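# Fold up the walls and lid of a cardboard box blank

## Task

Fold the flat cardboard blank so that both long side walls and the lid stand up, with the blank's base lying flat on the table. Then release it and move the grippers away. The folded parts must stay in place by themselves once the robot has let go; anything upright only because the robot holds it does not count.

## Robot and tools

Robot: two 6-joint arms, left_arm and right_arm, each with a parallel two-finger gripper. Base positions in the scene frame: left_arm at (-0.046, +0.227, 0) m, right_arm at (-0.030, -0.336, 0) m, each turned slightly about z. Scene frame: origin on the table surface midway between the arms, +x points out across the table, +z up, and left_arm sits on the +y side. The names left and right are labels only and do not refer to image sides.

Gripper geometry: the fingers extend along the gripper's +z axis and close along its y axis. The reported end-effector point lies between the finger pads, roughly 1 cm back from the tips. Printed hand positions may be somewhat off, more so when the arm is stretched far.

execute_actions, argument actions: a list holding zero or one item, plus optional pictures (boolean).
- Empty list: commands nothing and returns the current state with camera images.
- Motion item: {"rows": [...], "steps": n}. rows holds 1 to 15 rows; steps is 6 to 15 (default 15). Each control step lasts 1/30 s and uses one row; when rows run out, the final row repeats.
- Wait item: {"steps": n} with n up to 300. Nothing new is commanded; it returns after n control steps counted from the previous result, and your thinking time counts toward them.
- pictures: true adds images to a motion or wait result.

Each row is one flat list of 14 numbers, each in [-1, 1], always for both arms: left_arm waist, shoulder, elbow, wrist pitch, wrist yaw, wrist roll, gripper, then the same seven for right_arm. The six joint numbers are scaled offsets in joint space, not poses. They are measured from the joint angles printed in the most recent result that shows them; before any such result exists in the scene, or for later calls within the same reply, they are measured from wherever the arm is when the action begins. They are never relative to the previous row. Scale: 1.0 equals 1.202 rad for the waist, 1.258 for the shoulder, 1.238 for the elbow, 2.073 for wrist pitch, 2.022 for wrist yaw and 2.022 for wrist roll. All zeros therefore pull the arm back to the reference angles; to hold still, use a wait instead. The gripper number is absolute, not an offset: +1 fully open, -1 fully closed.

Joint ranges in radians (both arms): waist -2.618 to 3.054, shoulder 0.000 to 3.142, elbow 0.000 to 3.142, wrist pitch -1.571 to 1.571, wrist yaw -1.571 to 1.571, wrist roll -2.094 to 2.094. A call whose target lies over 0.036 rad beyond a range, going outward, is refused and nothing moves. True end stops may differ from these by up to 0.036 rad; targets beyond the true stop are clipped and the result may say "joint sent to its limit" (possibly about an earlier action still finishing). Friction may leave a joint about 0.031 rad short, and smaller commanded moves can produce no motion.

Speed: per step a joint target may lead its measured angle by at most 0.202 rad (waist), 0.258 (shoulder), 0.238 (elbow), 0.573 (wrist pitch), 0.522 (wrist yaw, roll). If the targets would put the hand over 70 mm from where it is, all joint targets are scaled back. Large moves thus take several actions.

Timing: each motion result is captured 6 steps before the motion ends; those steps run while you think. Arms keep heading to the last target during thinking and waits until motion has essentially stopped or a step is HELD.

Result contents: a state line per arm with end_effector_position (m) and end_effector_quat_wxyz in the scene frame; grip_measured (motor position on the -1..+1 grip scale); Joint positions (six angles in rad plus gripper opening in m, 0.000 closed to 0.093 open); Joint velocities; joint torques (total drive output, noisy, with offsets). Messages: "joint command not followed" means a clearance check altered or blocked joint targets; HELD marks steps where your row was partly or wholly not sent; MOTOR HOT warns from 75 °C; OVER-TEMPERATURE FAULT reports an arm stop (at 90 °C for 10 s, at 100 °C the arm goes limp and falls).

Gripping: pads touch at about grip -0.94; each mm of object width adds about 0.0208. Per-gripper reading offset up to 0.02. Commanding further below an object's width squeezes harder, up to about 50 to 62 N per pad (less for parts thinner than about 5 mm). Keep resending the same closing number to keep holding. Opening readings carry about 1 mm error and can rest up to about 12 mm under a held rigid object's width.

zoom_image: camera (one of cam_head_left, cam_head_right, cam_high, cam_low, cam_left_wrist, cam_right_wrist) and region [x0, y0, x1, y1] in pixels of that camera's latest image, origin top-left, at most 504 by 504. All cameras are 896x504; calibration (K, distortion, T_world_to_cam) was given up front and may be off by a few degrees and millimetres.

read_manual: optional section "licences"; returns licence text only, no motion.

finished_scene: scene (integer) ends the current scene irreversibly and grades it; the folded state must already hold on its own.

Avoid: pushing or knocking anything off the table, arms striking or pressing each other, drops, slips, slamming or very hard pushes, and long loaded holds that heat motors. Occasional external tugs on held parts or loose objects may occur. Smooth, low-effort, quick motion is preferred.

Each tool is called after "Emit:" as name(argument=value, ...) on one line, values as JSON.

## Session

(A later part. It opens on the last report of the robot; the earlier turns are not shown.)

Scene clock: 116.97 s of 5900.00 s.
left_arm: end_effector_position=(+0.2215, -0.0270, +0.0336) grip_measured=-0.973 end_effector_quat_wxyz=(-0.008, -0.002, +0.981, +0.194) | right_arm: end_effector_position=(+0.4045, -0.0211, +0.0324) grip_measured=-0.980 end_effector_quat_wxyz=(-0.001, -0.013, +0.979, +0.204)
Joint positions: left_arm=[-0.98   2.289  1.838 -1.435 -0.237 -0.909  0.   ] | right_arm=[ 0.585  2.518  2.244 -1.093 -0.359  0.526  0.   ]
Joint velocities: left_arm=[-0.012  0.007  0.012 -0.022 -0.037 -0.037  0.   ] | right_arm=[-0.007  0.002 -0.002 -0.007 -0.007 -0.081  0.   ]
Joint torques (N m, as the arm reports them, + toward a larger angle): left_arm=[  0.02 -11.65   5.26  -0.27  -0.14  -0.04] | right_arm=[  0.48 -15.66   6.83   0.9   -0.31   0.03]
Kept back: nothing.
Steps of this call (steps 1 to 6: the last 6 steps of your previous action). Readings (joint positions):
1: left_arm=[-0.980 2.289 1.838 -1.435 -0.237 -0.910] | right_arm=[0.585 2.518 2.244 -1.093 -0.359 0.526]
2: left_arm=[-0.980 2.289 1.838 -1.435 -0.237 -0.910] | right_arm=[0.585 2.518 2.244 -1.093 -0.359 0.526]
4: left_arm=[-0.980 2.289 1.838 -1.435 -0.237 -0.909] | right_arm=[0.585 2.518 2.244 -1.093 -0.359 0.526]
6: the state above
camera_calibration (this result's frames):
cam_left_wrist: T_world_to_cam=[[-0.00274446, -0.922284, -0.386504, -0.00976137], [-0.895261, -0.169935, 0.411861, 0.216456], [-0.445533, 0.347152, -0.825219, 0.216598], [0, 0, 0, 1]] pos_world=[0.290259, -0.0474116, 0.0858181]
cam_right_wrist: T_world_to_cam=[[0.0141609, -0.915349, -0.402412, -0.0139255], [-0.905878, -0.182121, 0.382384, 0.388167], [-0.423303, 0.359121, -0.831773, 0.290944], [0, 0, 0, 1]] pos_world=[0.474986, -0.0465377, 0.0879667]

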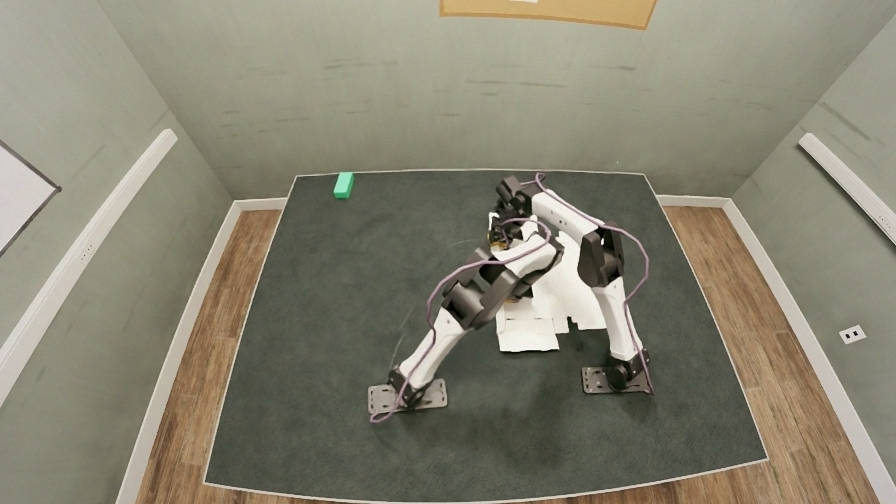

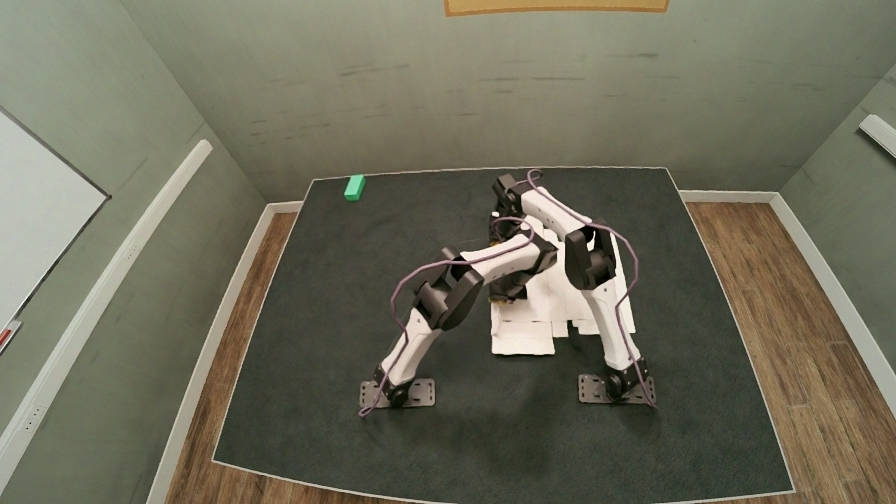

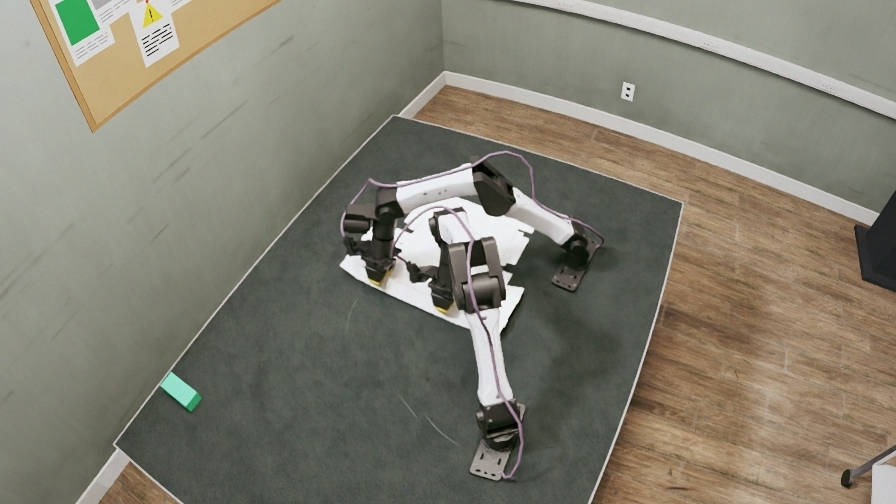

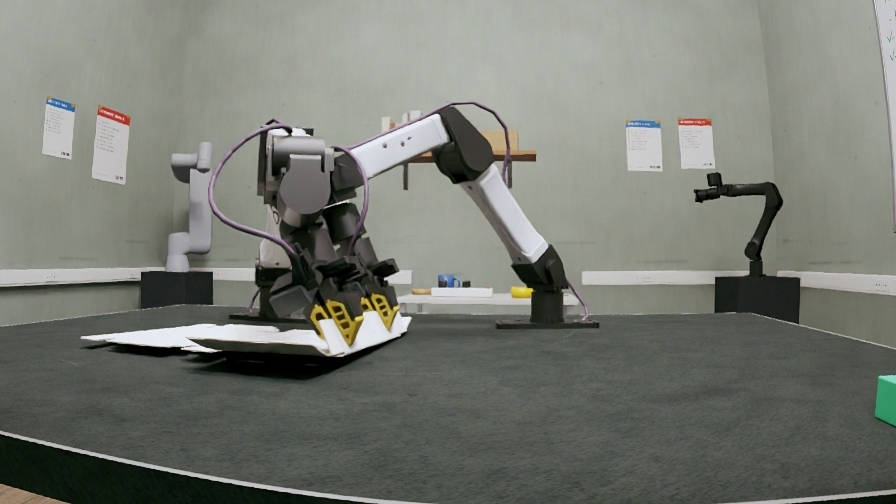

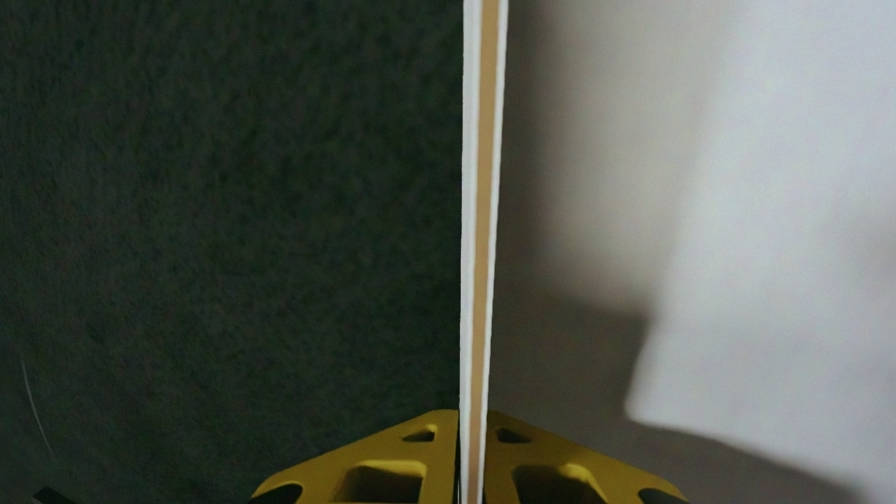

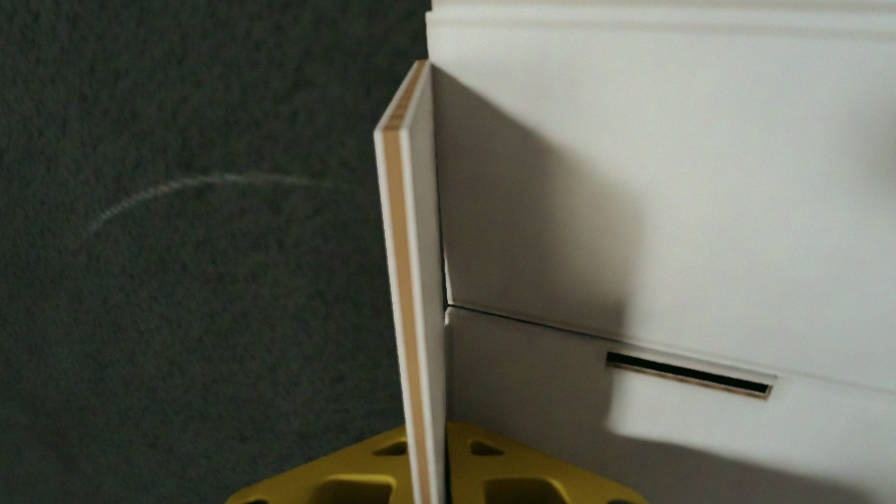

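Emit:
execute_actions(actions=[{"rows": [[0,0,0,0,0,0,-0.6,0,0,0,0,0,0,-1],[0,0,0,0,0,0,-0.3,0,0,0,0,0,0,-1],[0,0,0,0,0,0,-0.2,0,0,0,0,0,0,-1],[0,0,0,0,0,0,-0.2,0,0,0,0,0,0,-1],[0,0,0,0,0,0,-0.2,0,0,0,0,0,0,-1],[0,0,0,0,0,0,-0.2,0,0,0,0,0,0,-1],[0,0,0,0,0,0,-0.2,0,0,0,0,0,0,-1],[0,0,0,0,0,0,-0.2,0,0,0,0,0,0,-1],[0,0,0,0,0,0,-0.2,0,0,0,0,0,0,-1],[0,0,0,0,0,0,-0.2,0,0,0,0,0,0,-1]], "steps": 10}], pictures=true)

Scene clock: 118.80 s of 5900.00 s.
left_arm: end_effector_position=(+0.2215, -0.0270, +0.0336) grip_measured=-0.223 end_effector_quat_wxyz=(-0.008, -0.002, +0.981, +0.194) | right_arm: end_effector_position=(+0.4032, -0.0220, +0.0320) grip_measured=-0.980 end_effector_quat_wxyz=(-0.004, -0.013, +0.979, +0.202)
Joint positions: left_arm=[-0.98   2.289  1.838 -1.435 -0.237 -0.909  0.035] | right_arm=[ 0.585  2.518  2.244 -1.1   -0.358  0.526  0.   ]
Joint velocities: left_arm=[ 0.002  0.017 -0.012 -0.022 -0.007 -0.007  0.041] | right_arm=[-0.002 -0.007 -0.012 -0.037 -0.022 -0.066  0.   ]
Joint torques (N m, as the arm reports them, + toward a larger angle): left_arm=[  0.04 -11.94   5.4   -0.38  -0.18  -0.07] | right_arm=[  0.47 -15.47   6.92   0.93  -0.16  -0.15]
Steps of this call (steps 1 to 15: the robot went on to your last target; steps 16 to 51: nothing new was sent; steps 52 to 55: the first 4 steps of this action). Readings (joint positions):
52: left_arm=[-0.980 2.289 1.838 -1.435 -0.237 -0.909] | right_arm=[0.585 2.518 2.244 -1.094 -0.358 0.525]
53: left_arm=[-0.980 2.289 1.838 -1.435 -0.237 -0.909] | right_arm=[0.585 2.518 2.244 -1.097 -0.358 0.525]
55: the state above
camera_calibration (this result's frames):
cam_left_wrist: T_world_to_cam=[[-0.00274446, -0.922284, -0.386504, -0.00976137], [-0.895261, -0.169935, 0.411861, 0.216456], [-0.445533, 0.347152, -0.825219, 0.216598], [0, 0, 0, 1]] pos_world=[0.290259, -0.0474116, 0.0858181]
cam_right_wrist: T_world_to_cam=[[0.0121582, -0.916963, -0.398788, -0.0141927], [-0.903742, -0.180746, 0.388049, 0.385966], [-0.427906, 0.355683, -0.830895, 0.292162], [0, 0, 0, 1]] pos_world=[0.474004, -0.0471695, 0.0873222]

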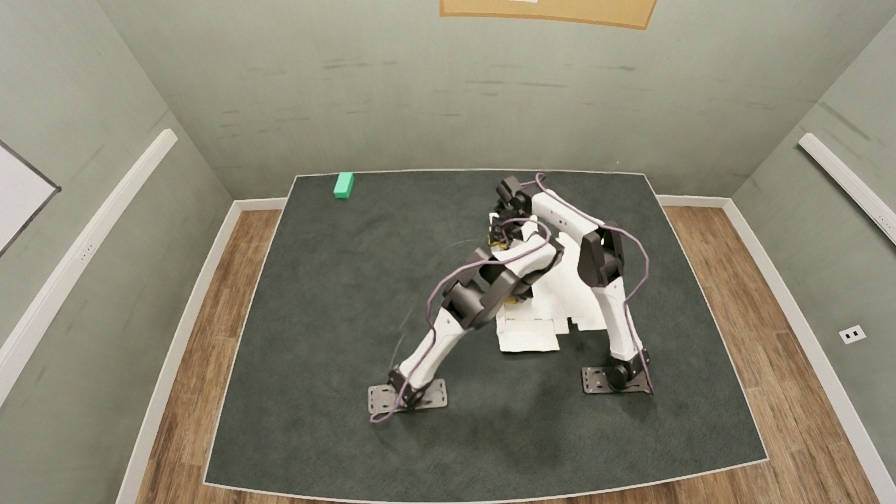

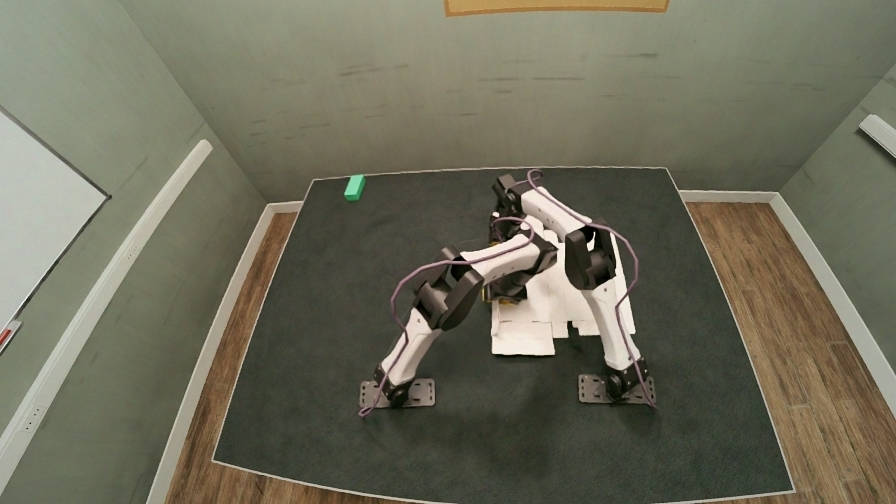

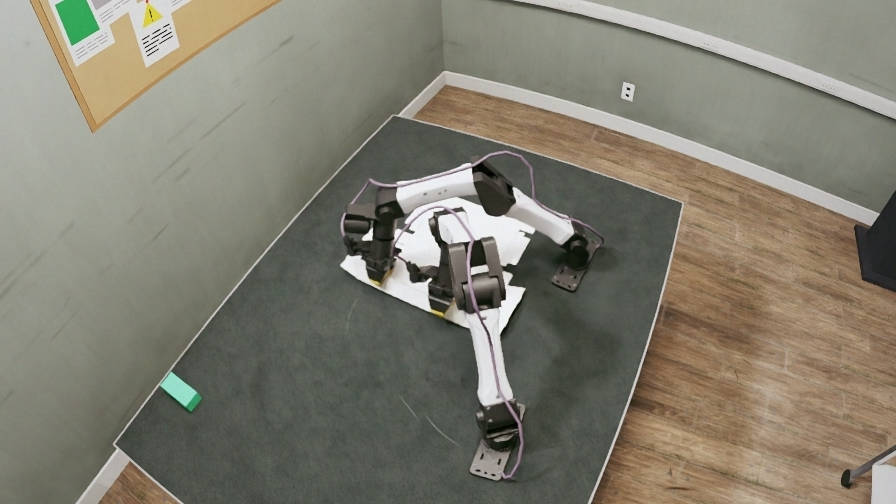

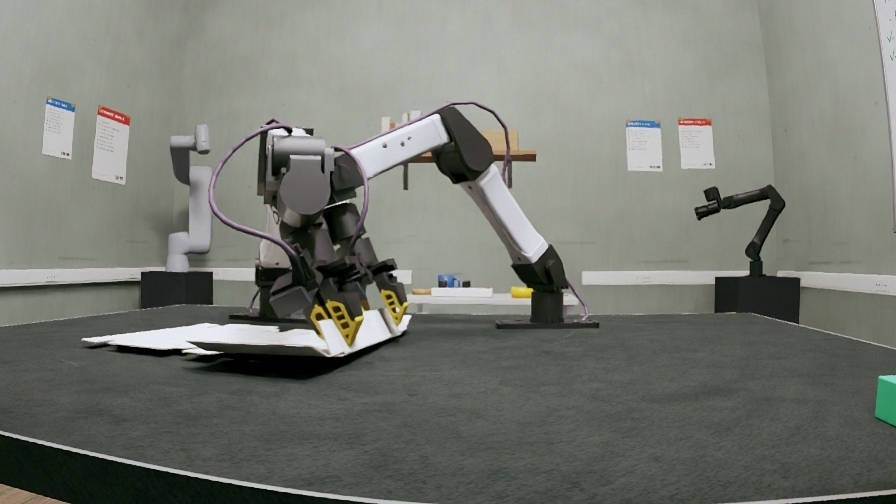

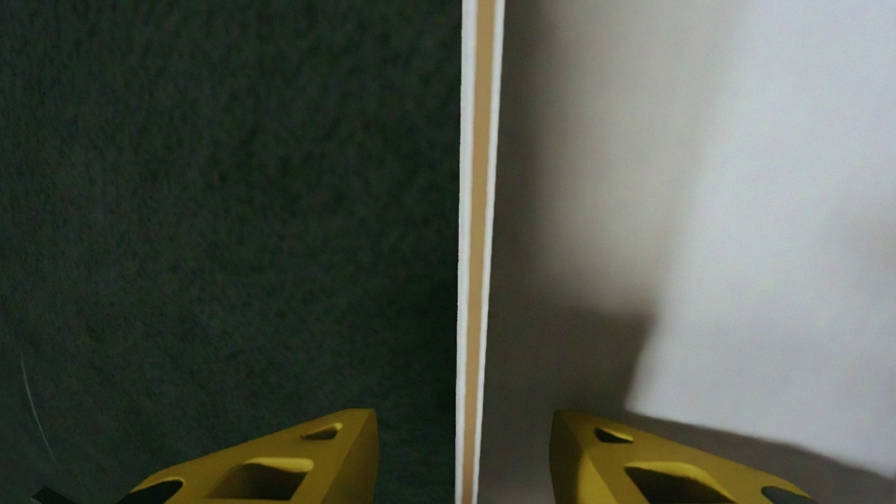

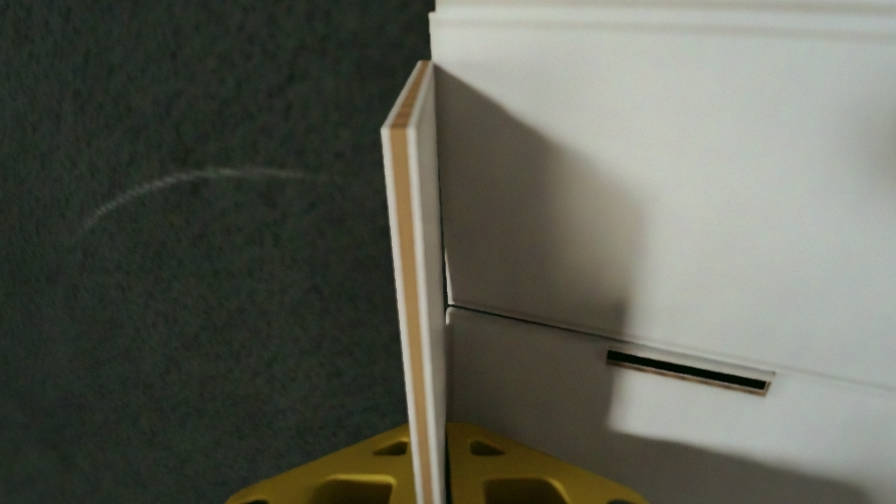

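Emit:
execute_actions(actions=[{"rows": [[0.0047,-0.0177,-0.0031,0.0001,0.0058,0.0045,-0.2,0,0,0,0,0,0,-1],[0.0095,-0.0355,-0.0061,0.0003,0.0116,0.009,-0.2,0,0,0,0,0,0,-1],[0.0142,-0.0532,-0.0092,0.0004,0.0174,0.0135,-0.2,0,0,0,0,0,0,-1],[0.019,-0.0709,-0.0123,0.0006,0.0232,0.018,-0.2,0,0,0,0,0,0,-1],[0.0237,-0.0887,-0.0154,0.0007,0.029,0.0225,-0.2,0,0,0,0,0,0,-1],[0.0284,-0.1064,-0.0184,0.0008,0.0347,0.027,-0.2,0,0,0,0,0,0,-1],[0.0332,-0.1241,-0.0215,0.001,0.0405,0.0315,-0.2,0,0,0,0,0,0,-1],[0.0379,-0.1418,-0.0246,0.0011,0.0463,0.036,-0.2,0,0,0,0,0,0,-1],[0.0427,-0.1596,-0.0276,0.0013,0.0521,0.0405,-0.2,0,0,0,0,0,0,-1],[0.0474,-0.1773,-0.0307,0.0014,0.0579,0.045,-0.2,0,0,0,0,0,0,-1]], "steps": 15}])

Emit:
execute_actions(actions=[{"steps": 10}], pictures=true)

Scene clock: 119.50 s of 5900.00 s.
left_arm: end_effector_position=(+0.2245, -0.0276, +0.0582) grip_measured=-0.203 end_effector_quat_wxyz=(-0.000, -0.005, +0.987, +0.159) | right_arm: end_effector_position=(+0.4012, -0.0232, +0.0316) grip_measured=-0.980 end_effector_quat_wxyz=(-0.009, -0.011, +0.980, +0.199)
Joint positions: left_arm=[-0.961  2.213  1.834 -1.436 -0.207 -0.885  0.035] | right_arm=[ 0.585  2.518  2.244 -1.11  -0.358  0.527  0.   ]
Joint velocities: left_arm=[-0.007 -0.002  0.007 -0.022 -0.007  0.007  0.   ] | right_arm=[ 0.012 -0.002  0.007 -0.051  0.007 -0.081  0.   ]
Joint torques (N m, as the arm reports them, + toward a larger angle): left_arm=[-0.26 -9.43  5.46 -0.15 -0.17 -0.08] | right_arm=[  0.43 -15.52   6.86   0.9   -0.15  -0.13]
Kept back: nothing.
A step of this action was HELD (marked below), so the last 6 steps of it were dropped. An arm can still carry out its HELD step.
Steps of this call (steps 1 to 6: the last 6 steps of your previous action; steps 7 to 12: the robot went on to your last target; steps 13 to 21: the first 9 steps of this action). Readings (joint positions):
13: left_arm=[-0.980 2.289 1.838 -1.435 -0.237 -0.909] | right_arm=[0.585 2.518 2.244 -1.105 -0.358 0.526]
14: left_arm=[-0.979 2.287 1.838 -1.435 -0.234 -0.907] | right_arm=[0.585 2.518 2.244 -1.106 -0.358 0.527]
16: left_arm=[-0.976 2.273 1.838 -1.435 -0.223 -0.899] | right_arm=[0.585 2.518 2.244 -1.108 -0.358 0.527]
19: left_arm=[-0.963 2.224 1.834 -1.436 -0.207 -0.885] | right_arm=[0.585 2.518 2.244 -1.110 -0.358 0.527] HELD
20: left_arm=[-0.961 2.214 1.834 -1.436 -0.207 -0.885] | right_arm=[0.585 2.518 2.244 -1.110 -0.358 0.527] HELD
21: the state above HELD
joint command not followed: on one or more control steps a check withheld the commanded joint targets of the left arm, and it was not sent them on those steps. On the call's last step the targets were still withheld.
cause: the commanded joint targets would bring a part of the robot too close to another arm (this arm's wrist (the part past joint 4) and the other arm's forearm (the part past joint 3)); next, command targets that bring no part of the robot closer to that arm.

Scene clock: 119.83 s of 5900.00 s.
left_arm: end_effector_position=(+0.2240, -0.0274, +0.0546) grip_measured=-0.203 end_effector_quat_wxyz=(-0.004, -0.005, +0.987, +0.163) | right_arm: end_effector_position=(+0.4010, -0.0232, +0.0315) grip_measured=-0.980 end_effector_quat_wxyz=(-0.009, -0.011, +0.980, +0.199)
Joint positions: left_arm=[-0.962  2.224  1.834 -1.436 -0.207 -0.885  0.035] | right_arm=[ 0.585  2.518  2.244 -1.111 -0.358  0.527  0.   ]
Joint velocities: left_arm=[ 0.012  0.017 -0.002 -0.051 -0.022 -0.051 -0.   ] | right_arm=[-0.002 -0.022  0.012 -0.022  0.022  0.007  0.   ]
Joint torques (N m, as the arm reports them, + toward a larger angle): left_arm=[ -0.3  -10.37   5.38  -0.22  -0.15  -0.09] | right_arm=[  0.45 -15.55   6.83   0.9   -0.16  -0.12]
Kept back: nothing.
Steps of this call (steps 1 to 10: nothing new was sent). Readings (joint positions):
1: left_arm=[-0.962 2.216 1.834 -1.436 -0.207 -0.885] | right_arm=[0.585 2.518 2.244 -1.111 -0.358 0.527]
2: left_arm=[-0.962 2.219 1.834 -1.436 -0.207 -0.885] | right_arm=[0.585 2.518 2.244 -1.111 -0.358 0.527]
4: left_arm=[-0.962 2.223 1.834 -1.436 -0.207 -0.885] | right_arm=[0.585 2.518 2.244 -1.111 -0.358 0.527]
8: left_arm=[-0.962 2.224 1.834 -1.436 -0.207 -0.885] | right_arm=[0.585 2.518 2.244 -1.111 -0.358 0.527]
10: the state above
camera_calibration (this result's frames):
cam_left_wrist: T_world_to_cam=[[0.00340992, -0.944846, -0.327496, -0.00719242], [-0.898307, -0.146783, 0.414124, 0.21116], [-0.439355, 0.29278, -0.849263, 0.233568], [0, 0, 0, 1]] pos_world=[0.29233, -0.0441851, 0.108559]
cam_right_wrist: T_world_to_cam=[[0.00681911, -0.91915, -0.393848, -0.0135651], [-0.899974, -0.177324, 0.39825, 0.382201], [-0.43589, 0.351738, -0.82842, 0.294293], [0, 0, 0, 1]] pos_world=[0.472343, -0.0482092, 0.0862447]

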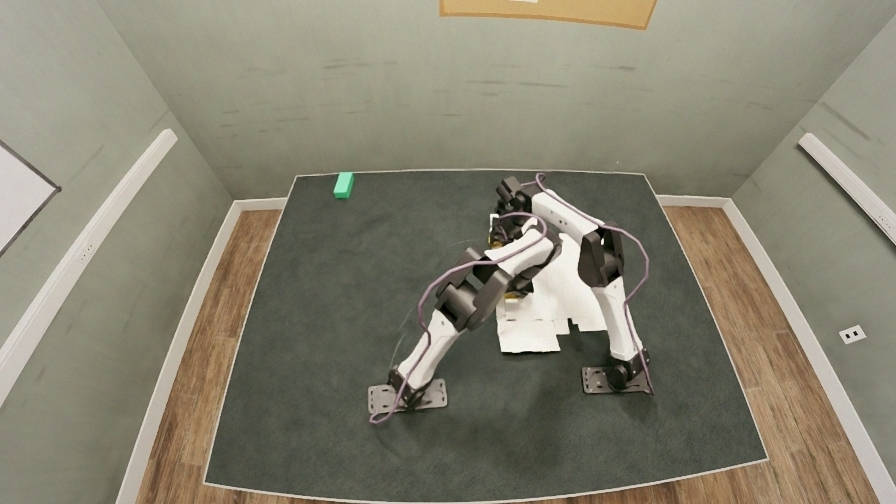

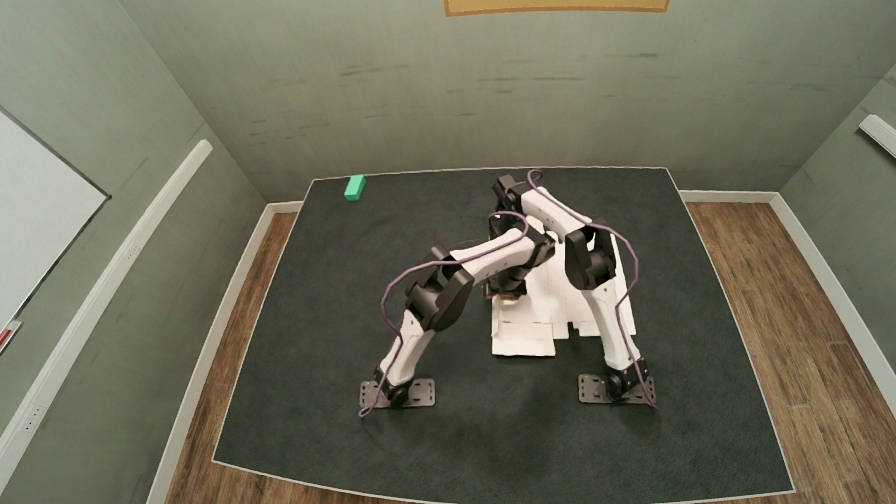

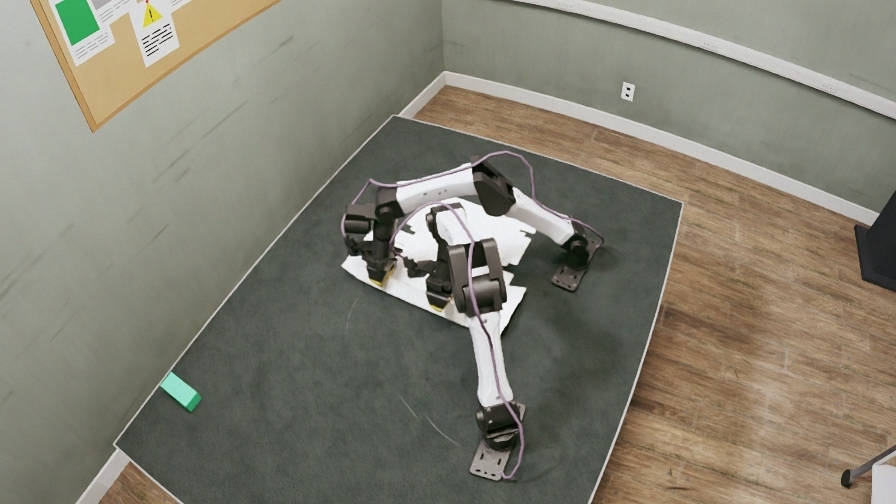

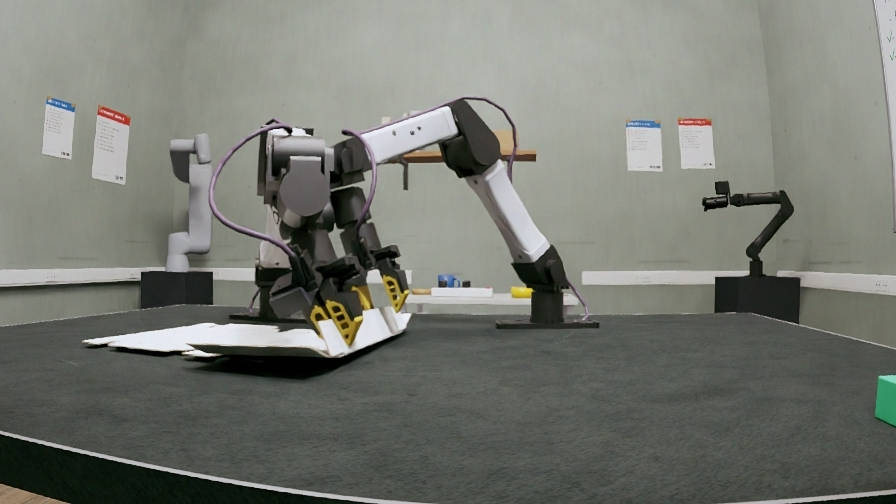

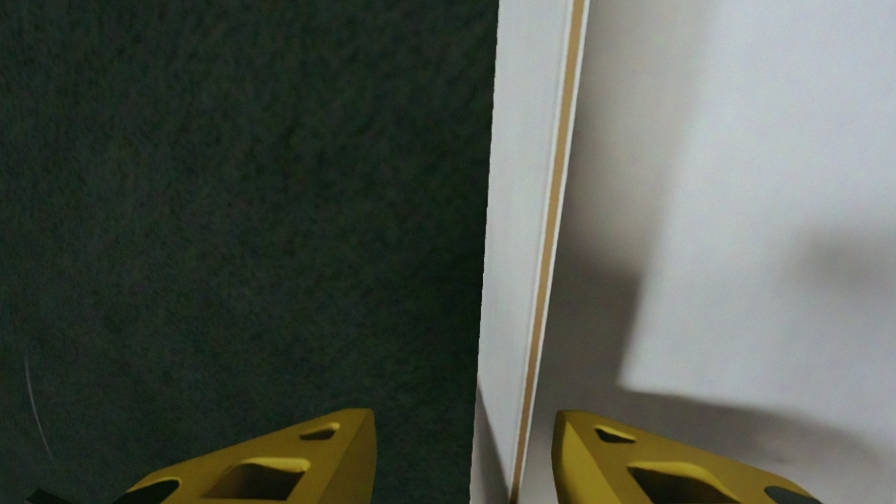

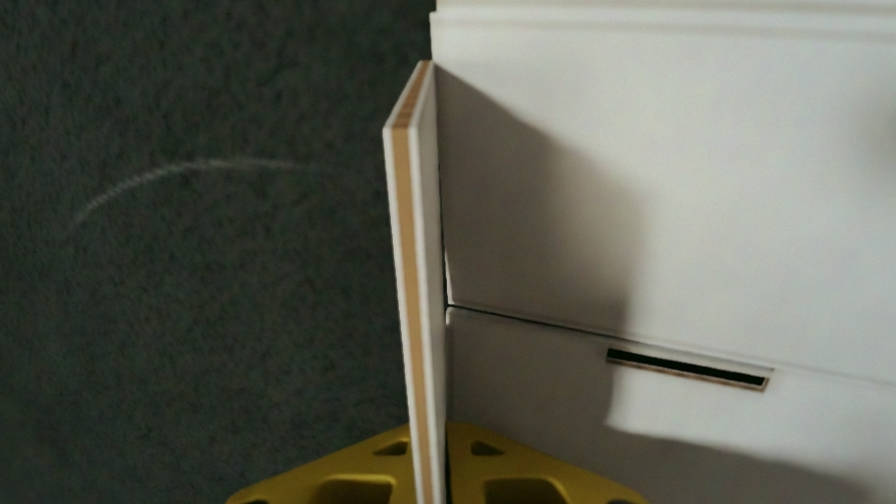

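Emit:
execute_actions(actions=[{"rows": [[0.0071,-0.0186,-0.0238,0.0152,0.0102,0.0059,-0.2,0,0,0,0,0,0,-1],[0.0141,-0.0372,-0.0475,0.0303,0.0205,0.0119,-0.2,0,0,0,0,0,0,-1],[0.0212,-0.0558,-0.0713,0.0455,0.0307,0.0178,-0.2,0,0,0,0,0,0,-1],[0.0283,-0.0744,-0.095,0.0606,0.041,0.0237,-0.2,0,0,0,0,0,0,-1],[0.0354,-0.093,-0.1188,0.0758,0.0512,0.0297,-0.2,0,0,0,0,0,0,-1],[0.0424,-0.1116,-0.1425,0.0909,0.0614,0.0356,-0.2,0,0,0,0,0,0,-1],[0.0495,-0.1302,-0.1663,0.1061,0.0717,0.0415,-0.2,0,0,0,0,0,0,-1],[0.0566,-0.1488,-0.19,0.1212,0.0819,0.0474,-0.2,0,0,0,0,0,0,-1],[0.0636,-0.1674,-0.2138,0.1364,0.0922,0.0534,-0.2,0,0,0,0,0,0,-1],[0.0707,-0.186,-0.2375,0.1515,0.1024,0.0593,-0.2,0,0,0,0,0,0,-1]], "steps": 15}])

Emit:
execute_actions(actions=[{"steps": 10}], pictures=true)

Scene clock: 121.07 s of 5900.00 s.
left_arm: end_effector_position=(+0.2174, -0.0180, +0.0529) grip_measured=-0.203 end_effector_quat_wxyz=(-0.017, -0.011, +0.995, +0.095) | right_arm: end_effector_position=(+0.3987, -0.0241, +0.0312) grip_measured=-0.980 end_effector_quat_wxyz=(-0.015, -0.008, +0.980, +0.198)
Joint positions: left_arm=[-0.912  2.092  1.647 -1.288 -0.107 -0.829  0.035] | right_arm=[ 0.585  2.518  2.244 -1.122 -0.361  0.532  0.   ]
Joint velocities: left_arm=[ 0.232 -0.667 -0.784  0.784  0.608  0.315  0.   ] | right_arm=[-0.007 -0.017  0.022  0.051 -0.11   0.081  0.   ]
Joint torques (N m, as the arm reports them, + toward a larger angle): left_arm=[  0.86 -12.24   4.44  -0.01  -0.22  -0.03] | right_arm=[  0.44 -15.46   6.78   0.91  -0.03  -0.34]
Steps of this call (steps 1 to 28: nothing new was sent; steps 29 to 37: the first 9 steps of this action). Readings (joint positions):
29: left_arm=[-0.962 2.224 1.834 -1.436 -0.206 -0.885] | right_arm=[0.585 2.518 2.244 -1.112 -0.358 0.527]
30: left_arm=[-0.961 2.220 1.827 -1.427 -0.203 -0.882] | right_arm=[0.585 2.518 2.244 -1.114 -0.358 0.527]
32: left_arm=[-0.955 2.197 1.785 -1.395 -0.184 -0.872] | right_arm=[0.585 2.518 2.244 -1.117 -0.358 0.527]
36: left_arm=[-0.921 2.115 1.674 -1.315 -0.126 -0.840] | right_arm=[0.585 2.518 2.244 -1.121 -0.359 0.529]
37: the state above

Scene clock: 121.40 s of 5900.00 s.
left_arm: end_effector_position=(+0.2235, -0.0286, +0.0597) grip_measured=-0.203 end_effector_quat_wxyz=(-0.003, -0.004, +1.000, +0.018) | right_arm: end_effector_position=(+0.3981, -0.0238, +0.0314) grip_measured=-0.980 end_effector_quat_wxyz=(-0.017, -0.005, +0.980, +0.199)
Joint positions: left_arm=[-0.881  2.007  1.564 -1.157 -0.021 -0.778  0.035] | right_arm=[ 0.585  2.518  2.244 -1.123 -0.364  0.537  0.   ]
Joint velocities: left_arm=[-0.002 -0.022 -0.007  0.11   0.051  0.007 -0.   ] | right_arm=[ 0.002 -0.002  0.012 -0.095 -0.066 -0.007  0.   ]
Joint torques (N m, as the arm reports them, + toward a larger angle): left_arm=[  0.51 -11.35   3.88   0.48   0.07   0.  ] | right_arm=[  0.39 -15.5    6.82   0.88  -0.1   -0.23]
Kept back: nothing.
Steps of this call (steps 1 to 6: the last 6 steps of your previous action; steps 7 to 10: the robot went on to your last target). Readings (joint positions):
1: left_arm=[-0.904 2.068 1.619 -1.260 -0.087 -0.819] | right_arm=[0.585 2.518 2.244 -1.122 -0.363 0.535]
2: left_arm=[-0.896 2.046 1.595 -1.233 -0.070 -0.809] | right_arm=[0.585 2.518 2.244 -1.122 -0.364 0.536]
4: left_arm=[-0.886 2.018 1.569 -1.202 -0.046 -0.795] | right_arm=[0.585 2.518 2.244 -1.122 -0.364 0.537]
8: left_arm=[-0.881 2.007 1.564 -1.167 -0.026 -0.781] | right_arm=[0.585 2.518 2.244 -1.123 -0.364 0.537]
10: the state above
camera_calibration (this result's frames):
cam_left_wrist: T_world_to_cam=[[0.00443921, -0.999131, -0.0414546, -0.0255034], [-0.899267, -0.0221203, 0.43684, 0.210844], [-0.437377, 0.0353396, -0.898584, 0.233173], [0, 0, 0, 1]] pos_world=[0.291702, -0.0290575, 0.116363]
cam_right_wrist: T_world_to_cam=[[-0.00730175, -0.9195, -0.393022, -0.00849306], [-0.894419, -0.169752, 0.413763, 0.377055], [-0.447171, 0.354548, -0.821178, 0.297445], [0, 0, 0, 1]] pos_world=[0.470192, -0.0492619, 0.0849061]

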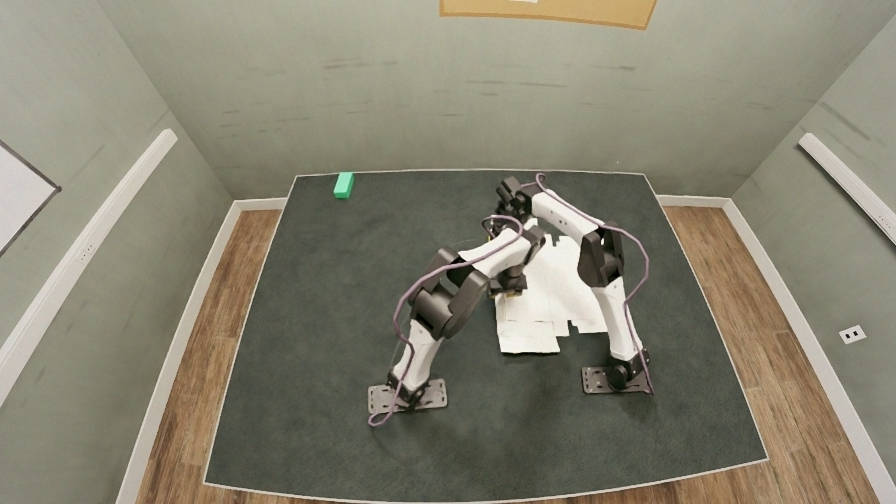

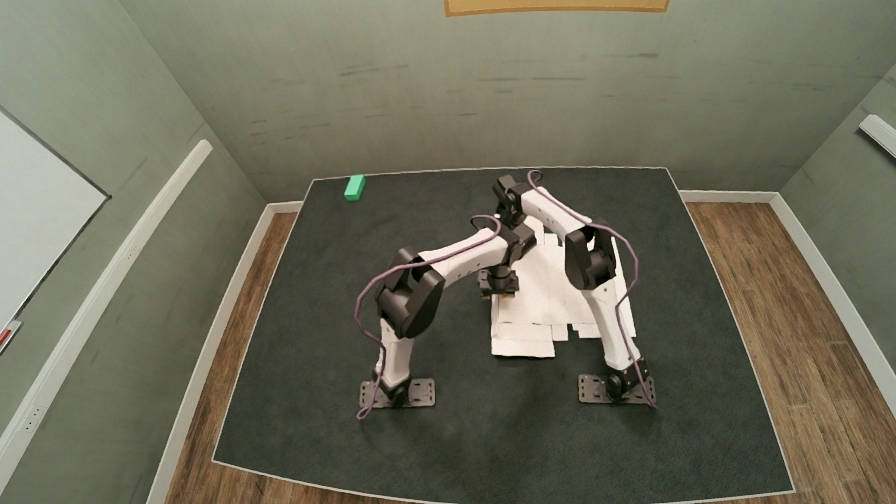

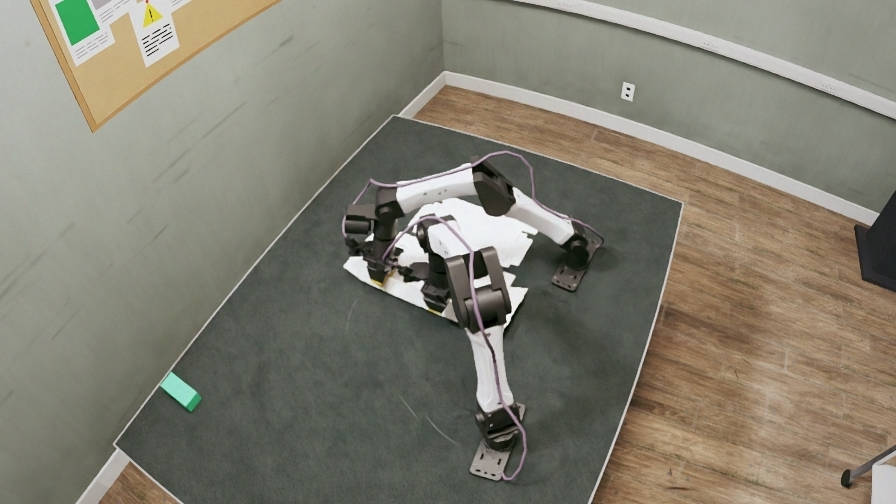

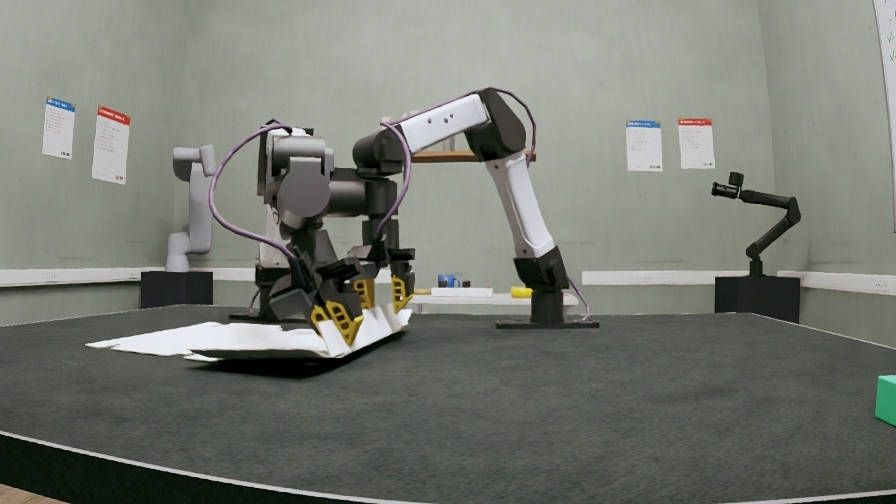

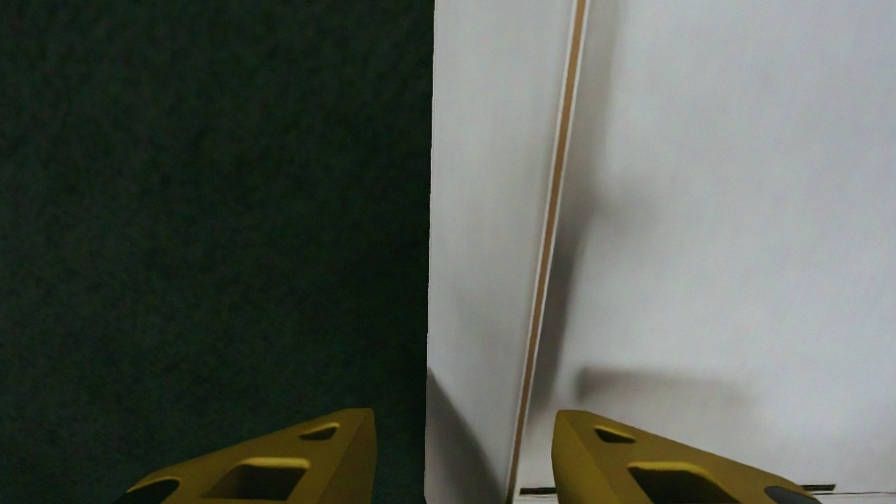

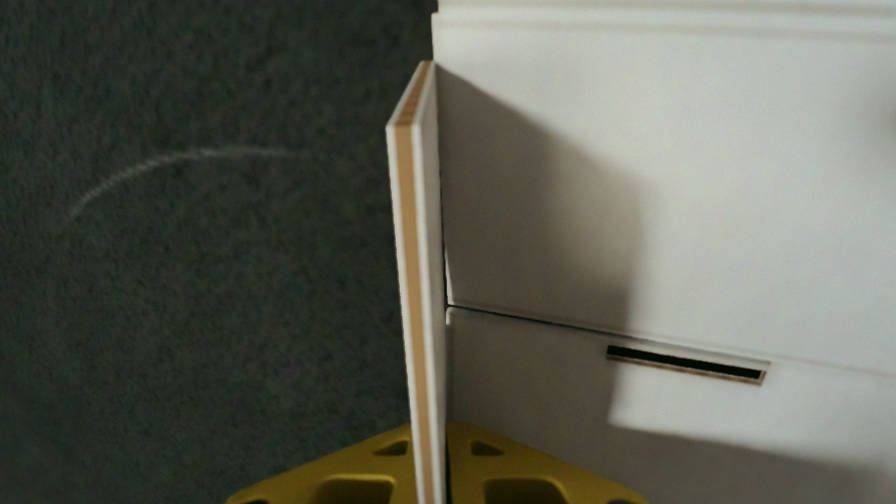

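Emit:
execute_actions(actions=[{"rows": [[0,-0.0335,-0.0068,-0.0135,0.0021,0,-0.2,0,0,0,0,0,0,-1],[0,-0.0671,-0.0136,-0.027,0.0042,0,-0.2,0,0,0,0,0,0,-1],[0.011,-0.1006,-0.0203,-0.0405,0.0062,0.007,-0.2,0,0,0,0,0,0,-1],[0.0274,-0.1342,-0.0271,-0.054,0.0083,0.0174,-0.2,0,0,0,0,0,0,-1],[0.0439,-0.1677,-0.0339,-0.0675,0.0104,0.0279,-0.2,0,0,0,0,0,0,-1],[0.0604,-0.1677,-0.0339,-0.0675,0.0104,0.0383,-0.2,0,0,0,0,0,0,-1],[0.0769,-0.1677,-0.0339,-0.0675,0.0104,0.0488,-0.4,0,0,0,0,0,0,-1],[0.0933,-0.1677,-0.0339,-0.0675,0.0104,0.0592,-0.6,0,0,0,0,0,0,-1],[0.1098,-0.1677,-0.0339,-0.0675,0.0104,0.0697,-0.8,0,0,0,0,0,0,-1],[0.1098,-0.1677,-0.0339,-0.0675,0.0104,0.0697,-1,0,0,0,0,0,0,-1]], "steps": 15}])

Emit:
execute_actions(actions=[{"steps": 8}])

Scene clock: 123.73 s of 5900.00 s.
left_arm: end_effector_position=(+0.2244, +0.0095, +0.1240) grip_measured=-0.694 end_effector_quat_wxyz=(+0.027, -0.014, +0.999, -0.019) | right_arm: end_effector_position=(+0.3977, -0.0240, +0.0313) grip_measured=-0.980 end_effector_quat_wxyz=(-0.018, -0.005, +0.980, +0.198)
Joint positions: left_arm=[-0.793  1.797  1.537 -1.246 -0.005 -0.708  0.012] | right_arm=[ 0.585  2.518  2.244 -1.125 -0.364  0.537  0.   ]
Joint velocities: left_arm=[ 0.686 -0.501  0.012 -0.198  0.022  0.462 -0.215] | right_arm=[ 0.002  0.002  0.007  0.022 -0.022 -0.051  0.   ]
Joint torques (N m, as the arm reports them, + toward a larger angle): left_arm=[ 0.26 -6.21  4.9   0.41  0.05  0.02] | right_arm=[  0.39 -15.47   6.79   0.78  -0.15  -0.11]
Steps of this call (steps 1 to 30: the robot went on to your last target; steps 31 to 61: nothing new was sent; steps 62 to 70: the first 9 steps of this action). Readings (joint positions):
62: left_arm=[-0.881 2.005 1.564 -1.143 -0.012 -0.771] | right_arm=[0.585 2.518 2.244 -1.123 -0.364 0.537]
63: left_arm=[-0.881 1.999 1.563 -1.149 -0.012 -0.771] | right_arm=[0.585 2.518 2.244 -1.125 -0.364 0.537]
65: left_arm=[-0.878 1.957 1.550 -1.172 -0.010 -0.767] | right_arm=[0.585 2.518 2.244 -1.125 -0.364 0.537]
69: left_arm=[-0.816 1.817 1.537 -1.237 -0.005 -0.723] | right_arm=[0.585 2.518 2.244 -1.125 -0.364 0.537]
70: the state above

Scene clock: 124.00 s of 5900.00 s.
left_arm: end_effector_position=(+0.2288, +0.0268, +0.1273) grip_measured=-0.977 end_effector_quat_wxyz=(+0.021, -0.011, +1.000, -0.012) | right_arm: end_effector_position=(+0.3977, -0.0240, +0.0313) grip_measured=-0.980 end_effector_quat_wxyz=(-0.018, -0.005, +0.980, +0.198)
Joint positions: left_arm=[-0.745  1.785  1.537 -1.274 -0.005 -0.653  0.   ] | right_arm=[ 0.585  2.518  2.244 -1.125 -0.364  0.537  0.   ]
Joint velocities: left_arm=[ 0.012  0.002 -0.017 -0.007 -0.037  0.139  0.   ] | right_arm=[ 0.002  0.002 -0.017 -0.022  0.007 -0.007  0.   ]
Joint torques (N m, as the arm reports them, + toward a larger angle): left_arm=[-0.22 -7.53  4.78  0.31  0.08  0.04] | right_arm=[  0.44 -15.52   6.8    0.77  -0.16  -0.11]
Kept back: nothing.
Steps of this call (steps 1 to 6: the last 6 steps of your previous action; steps 7 to 8: the robot went on to your last target). Readings (joint positions):
1: left_arm=[-0.771 1.786 1.537 -1.253 -0.005 -0.695] | right_arm=[0.585 2.518 2.244 -1.125 -0.364 0.537]
2: left_arm=[-0.755 1.783 1.537 -1.259 -0.005 -0.685] | right_arm=[0.585 2.518 2.244 -1.125 -0.364 0.537]
4: left_arm=[-0.744 1.785 1.537 -1.267 -0.005 -0.670] | right_arm=[0.585 2.518 2.244 -1.125 -0.364 0.537]
8: the state above


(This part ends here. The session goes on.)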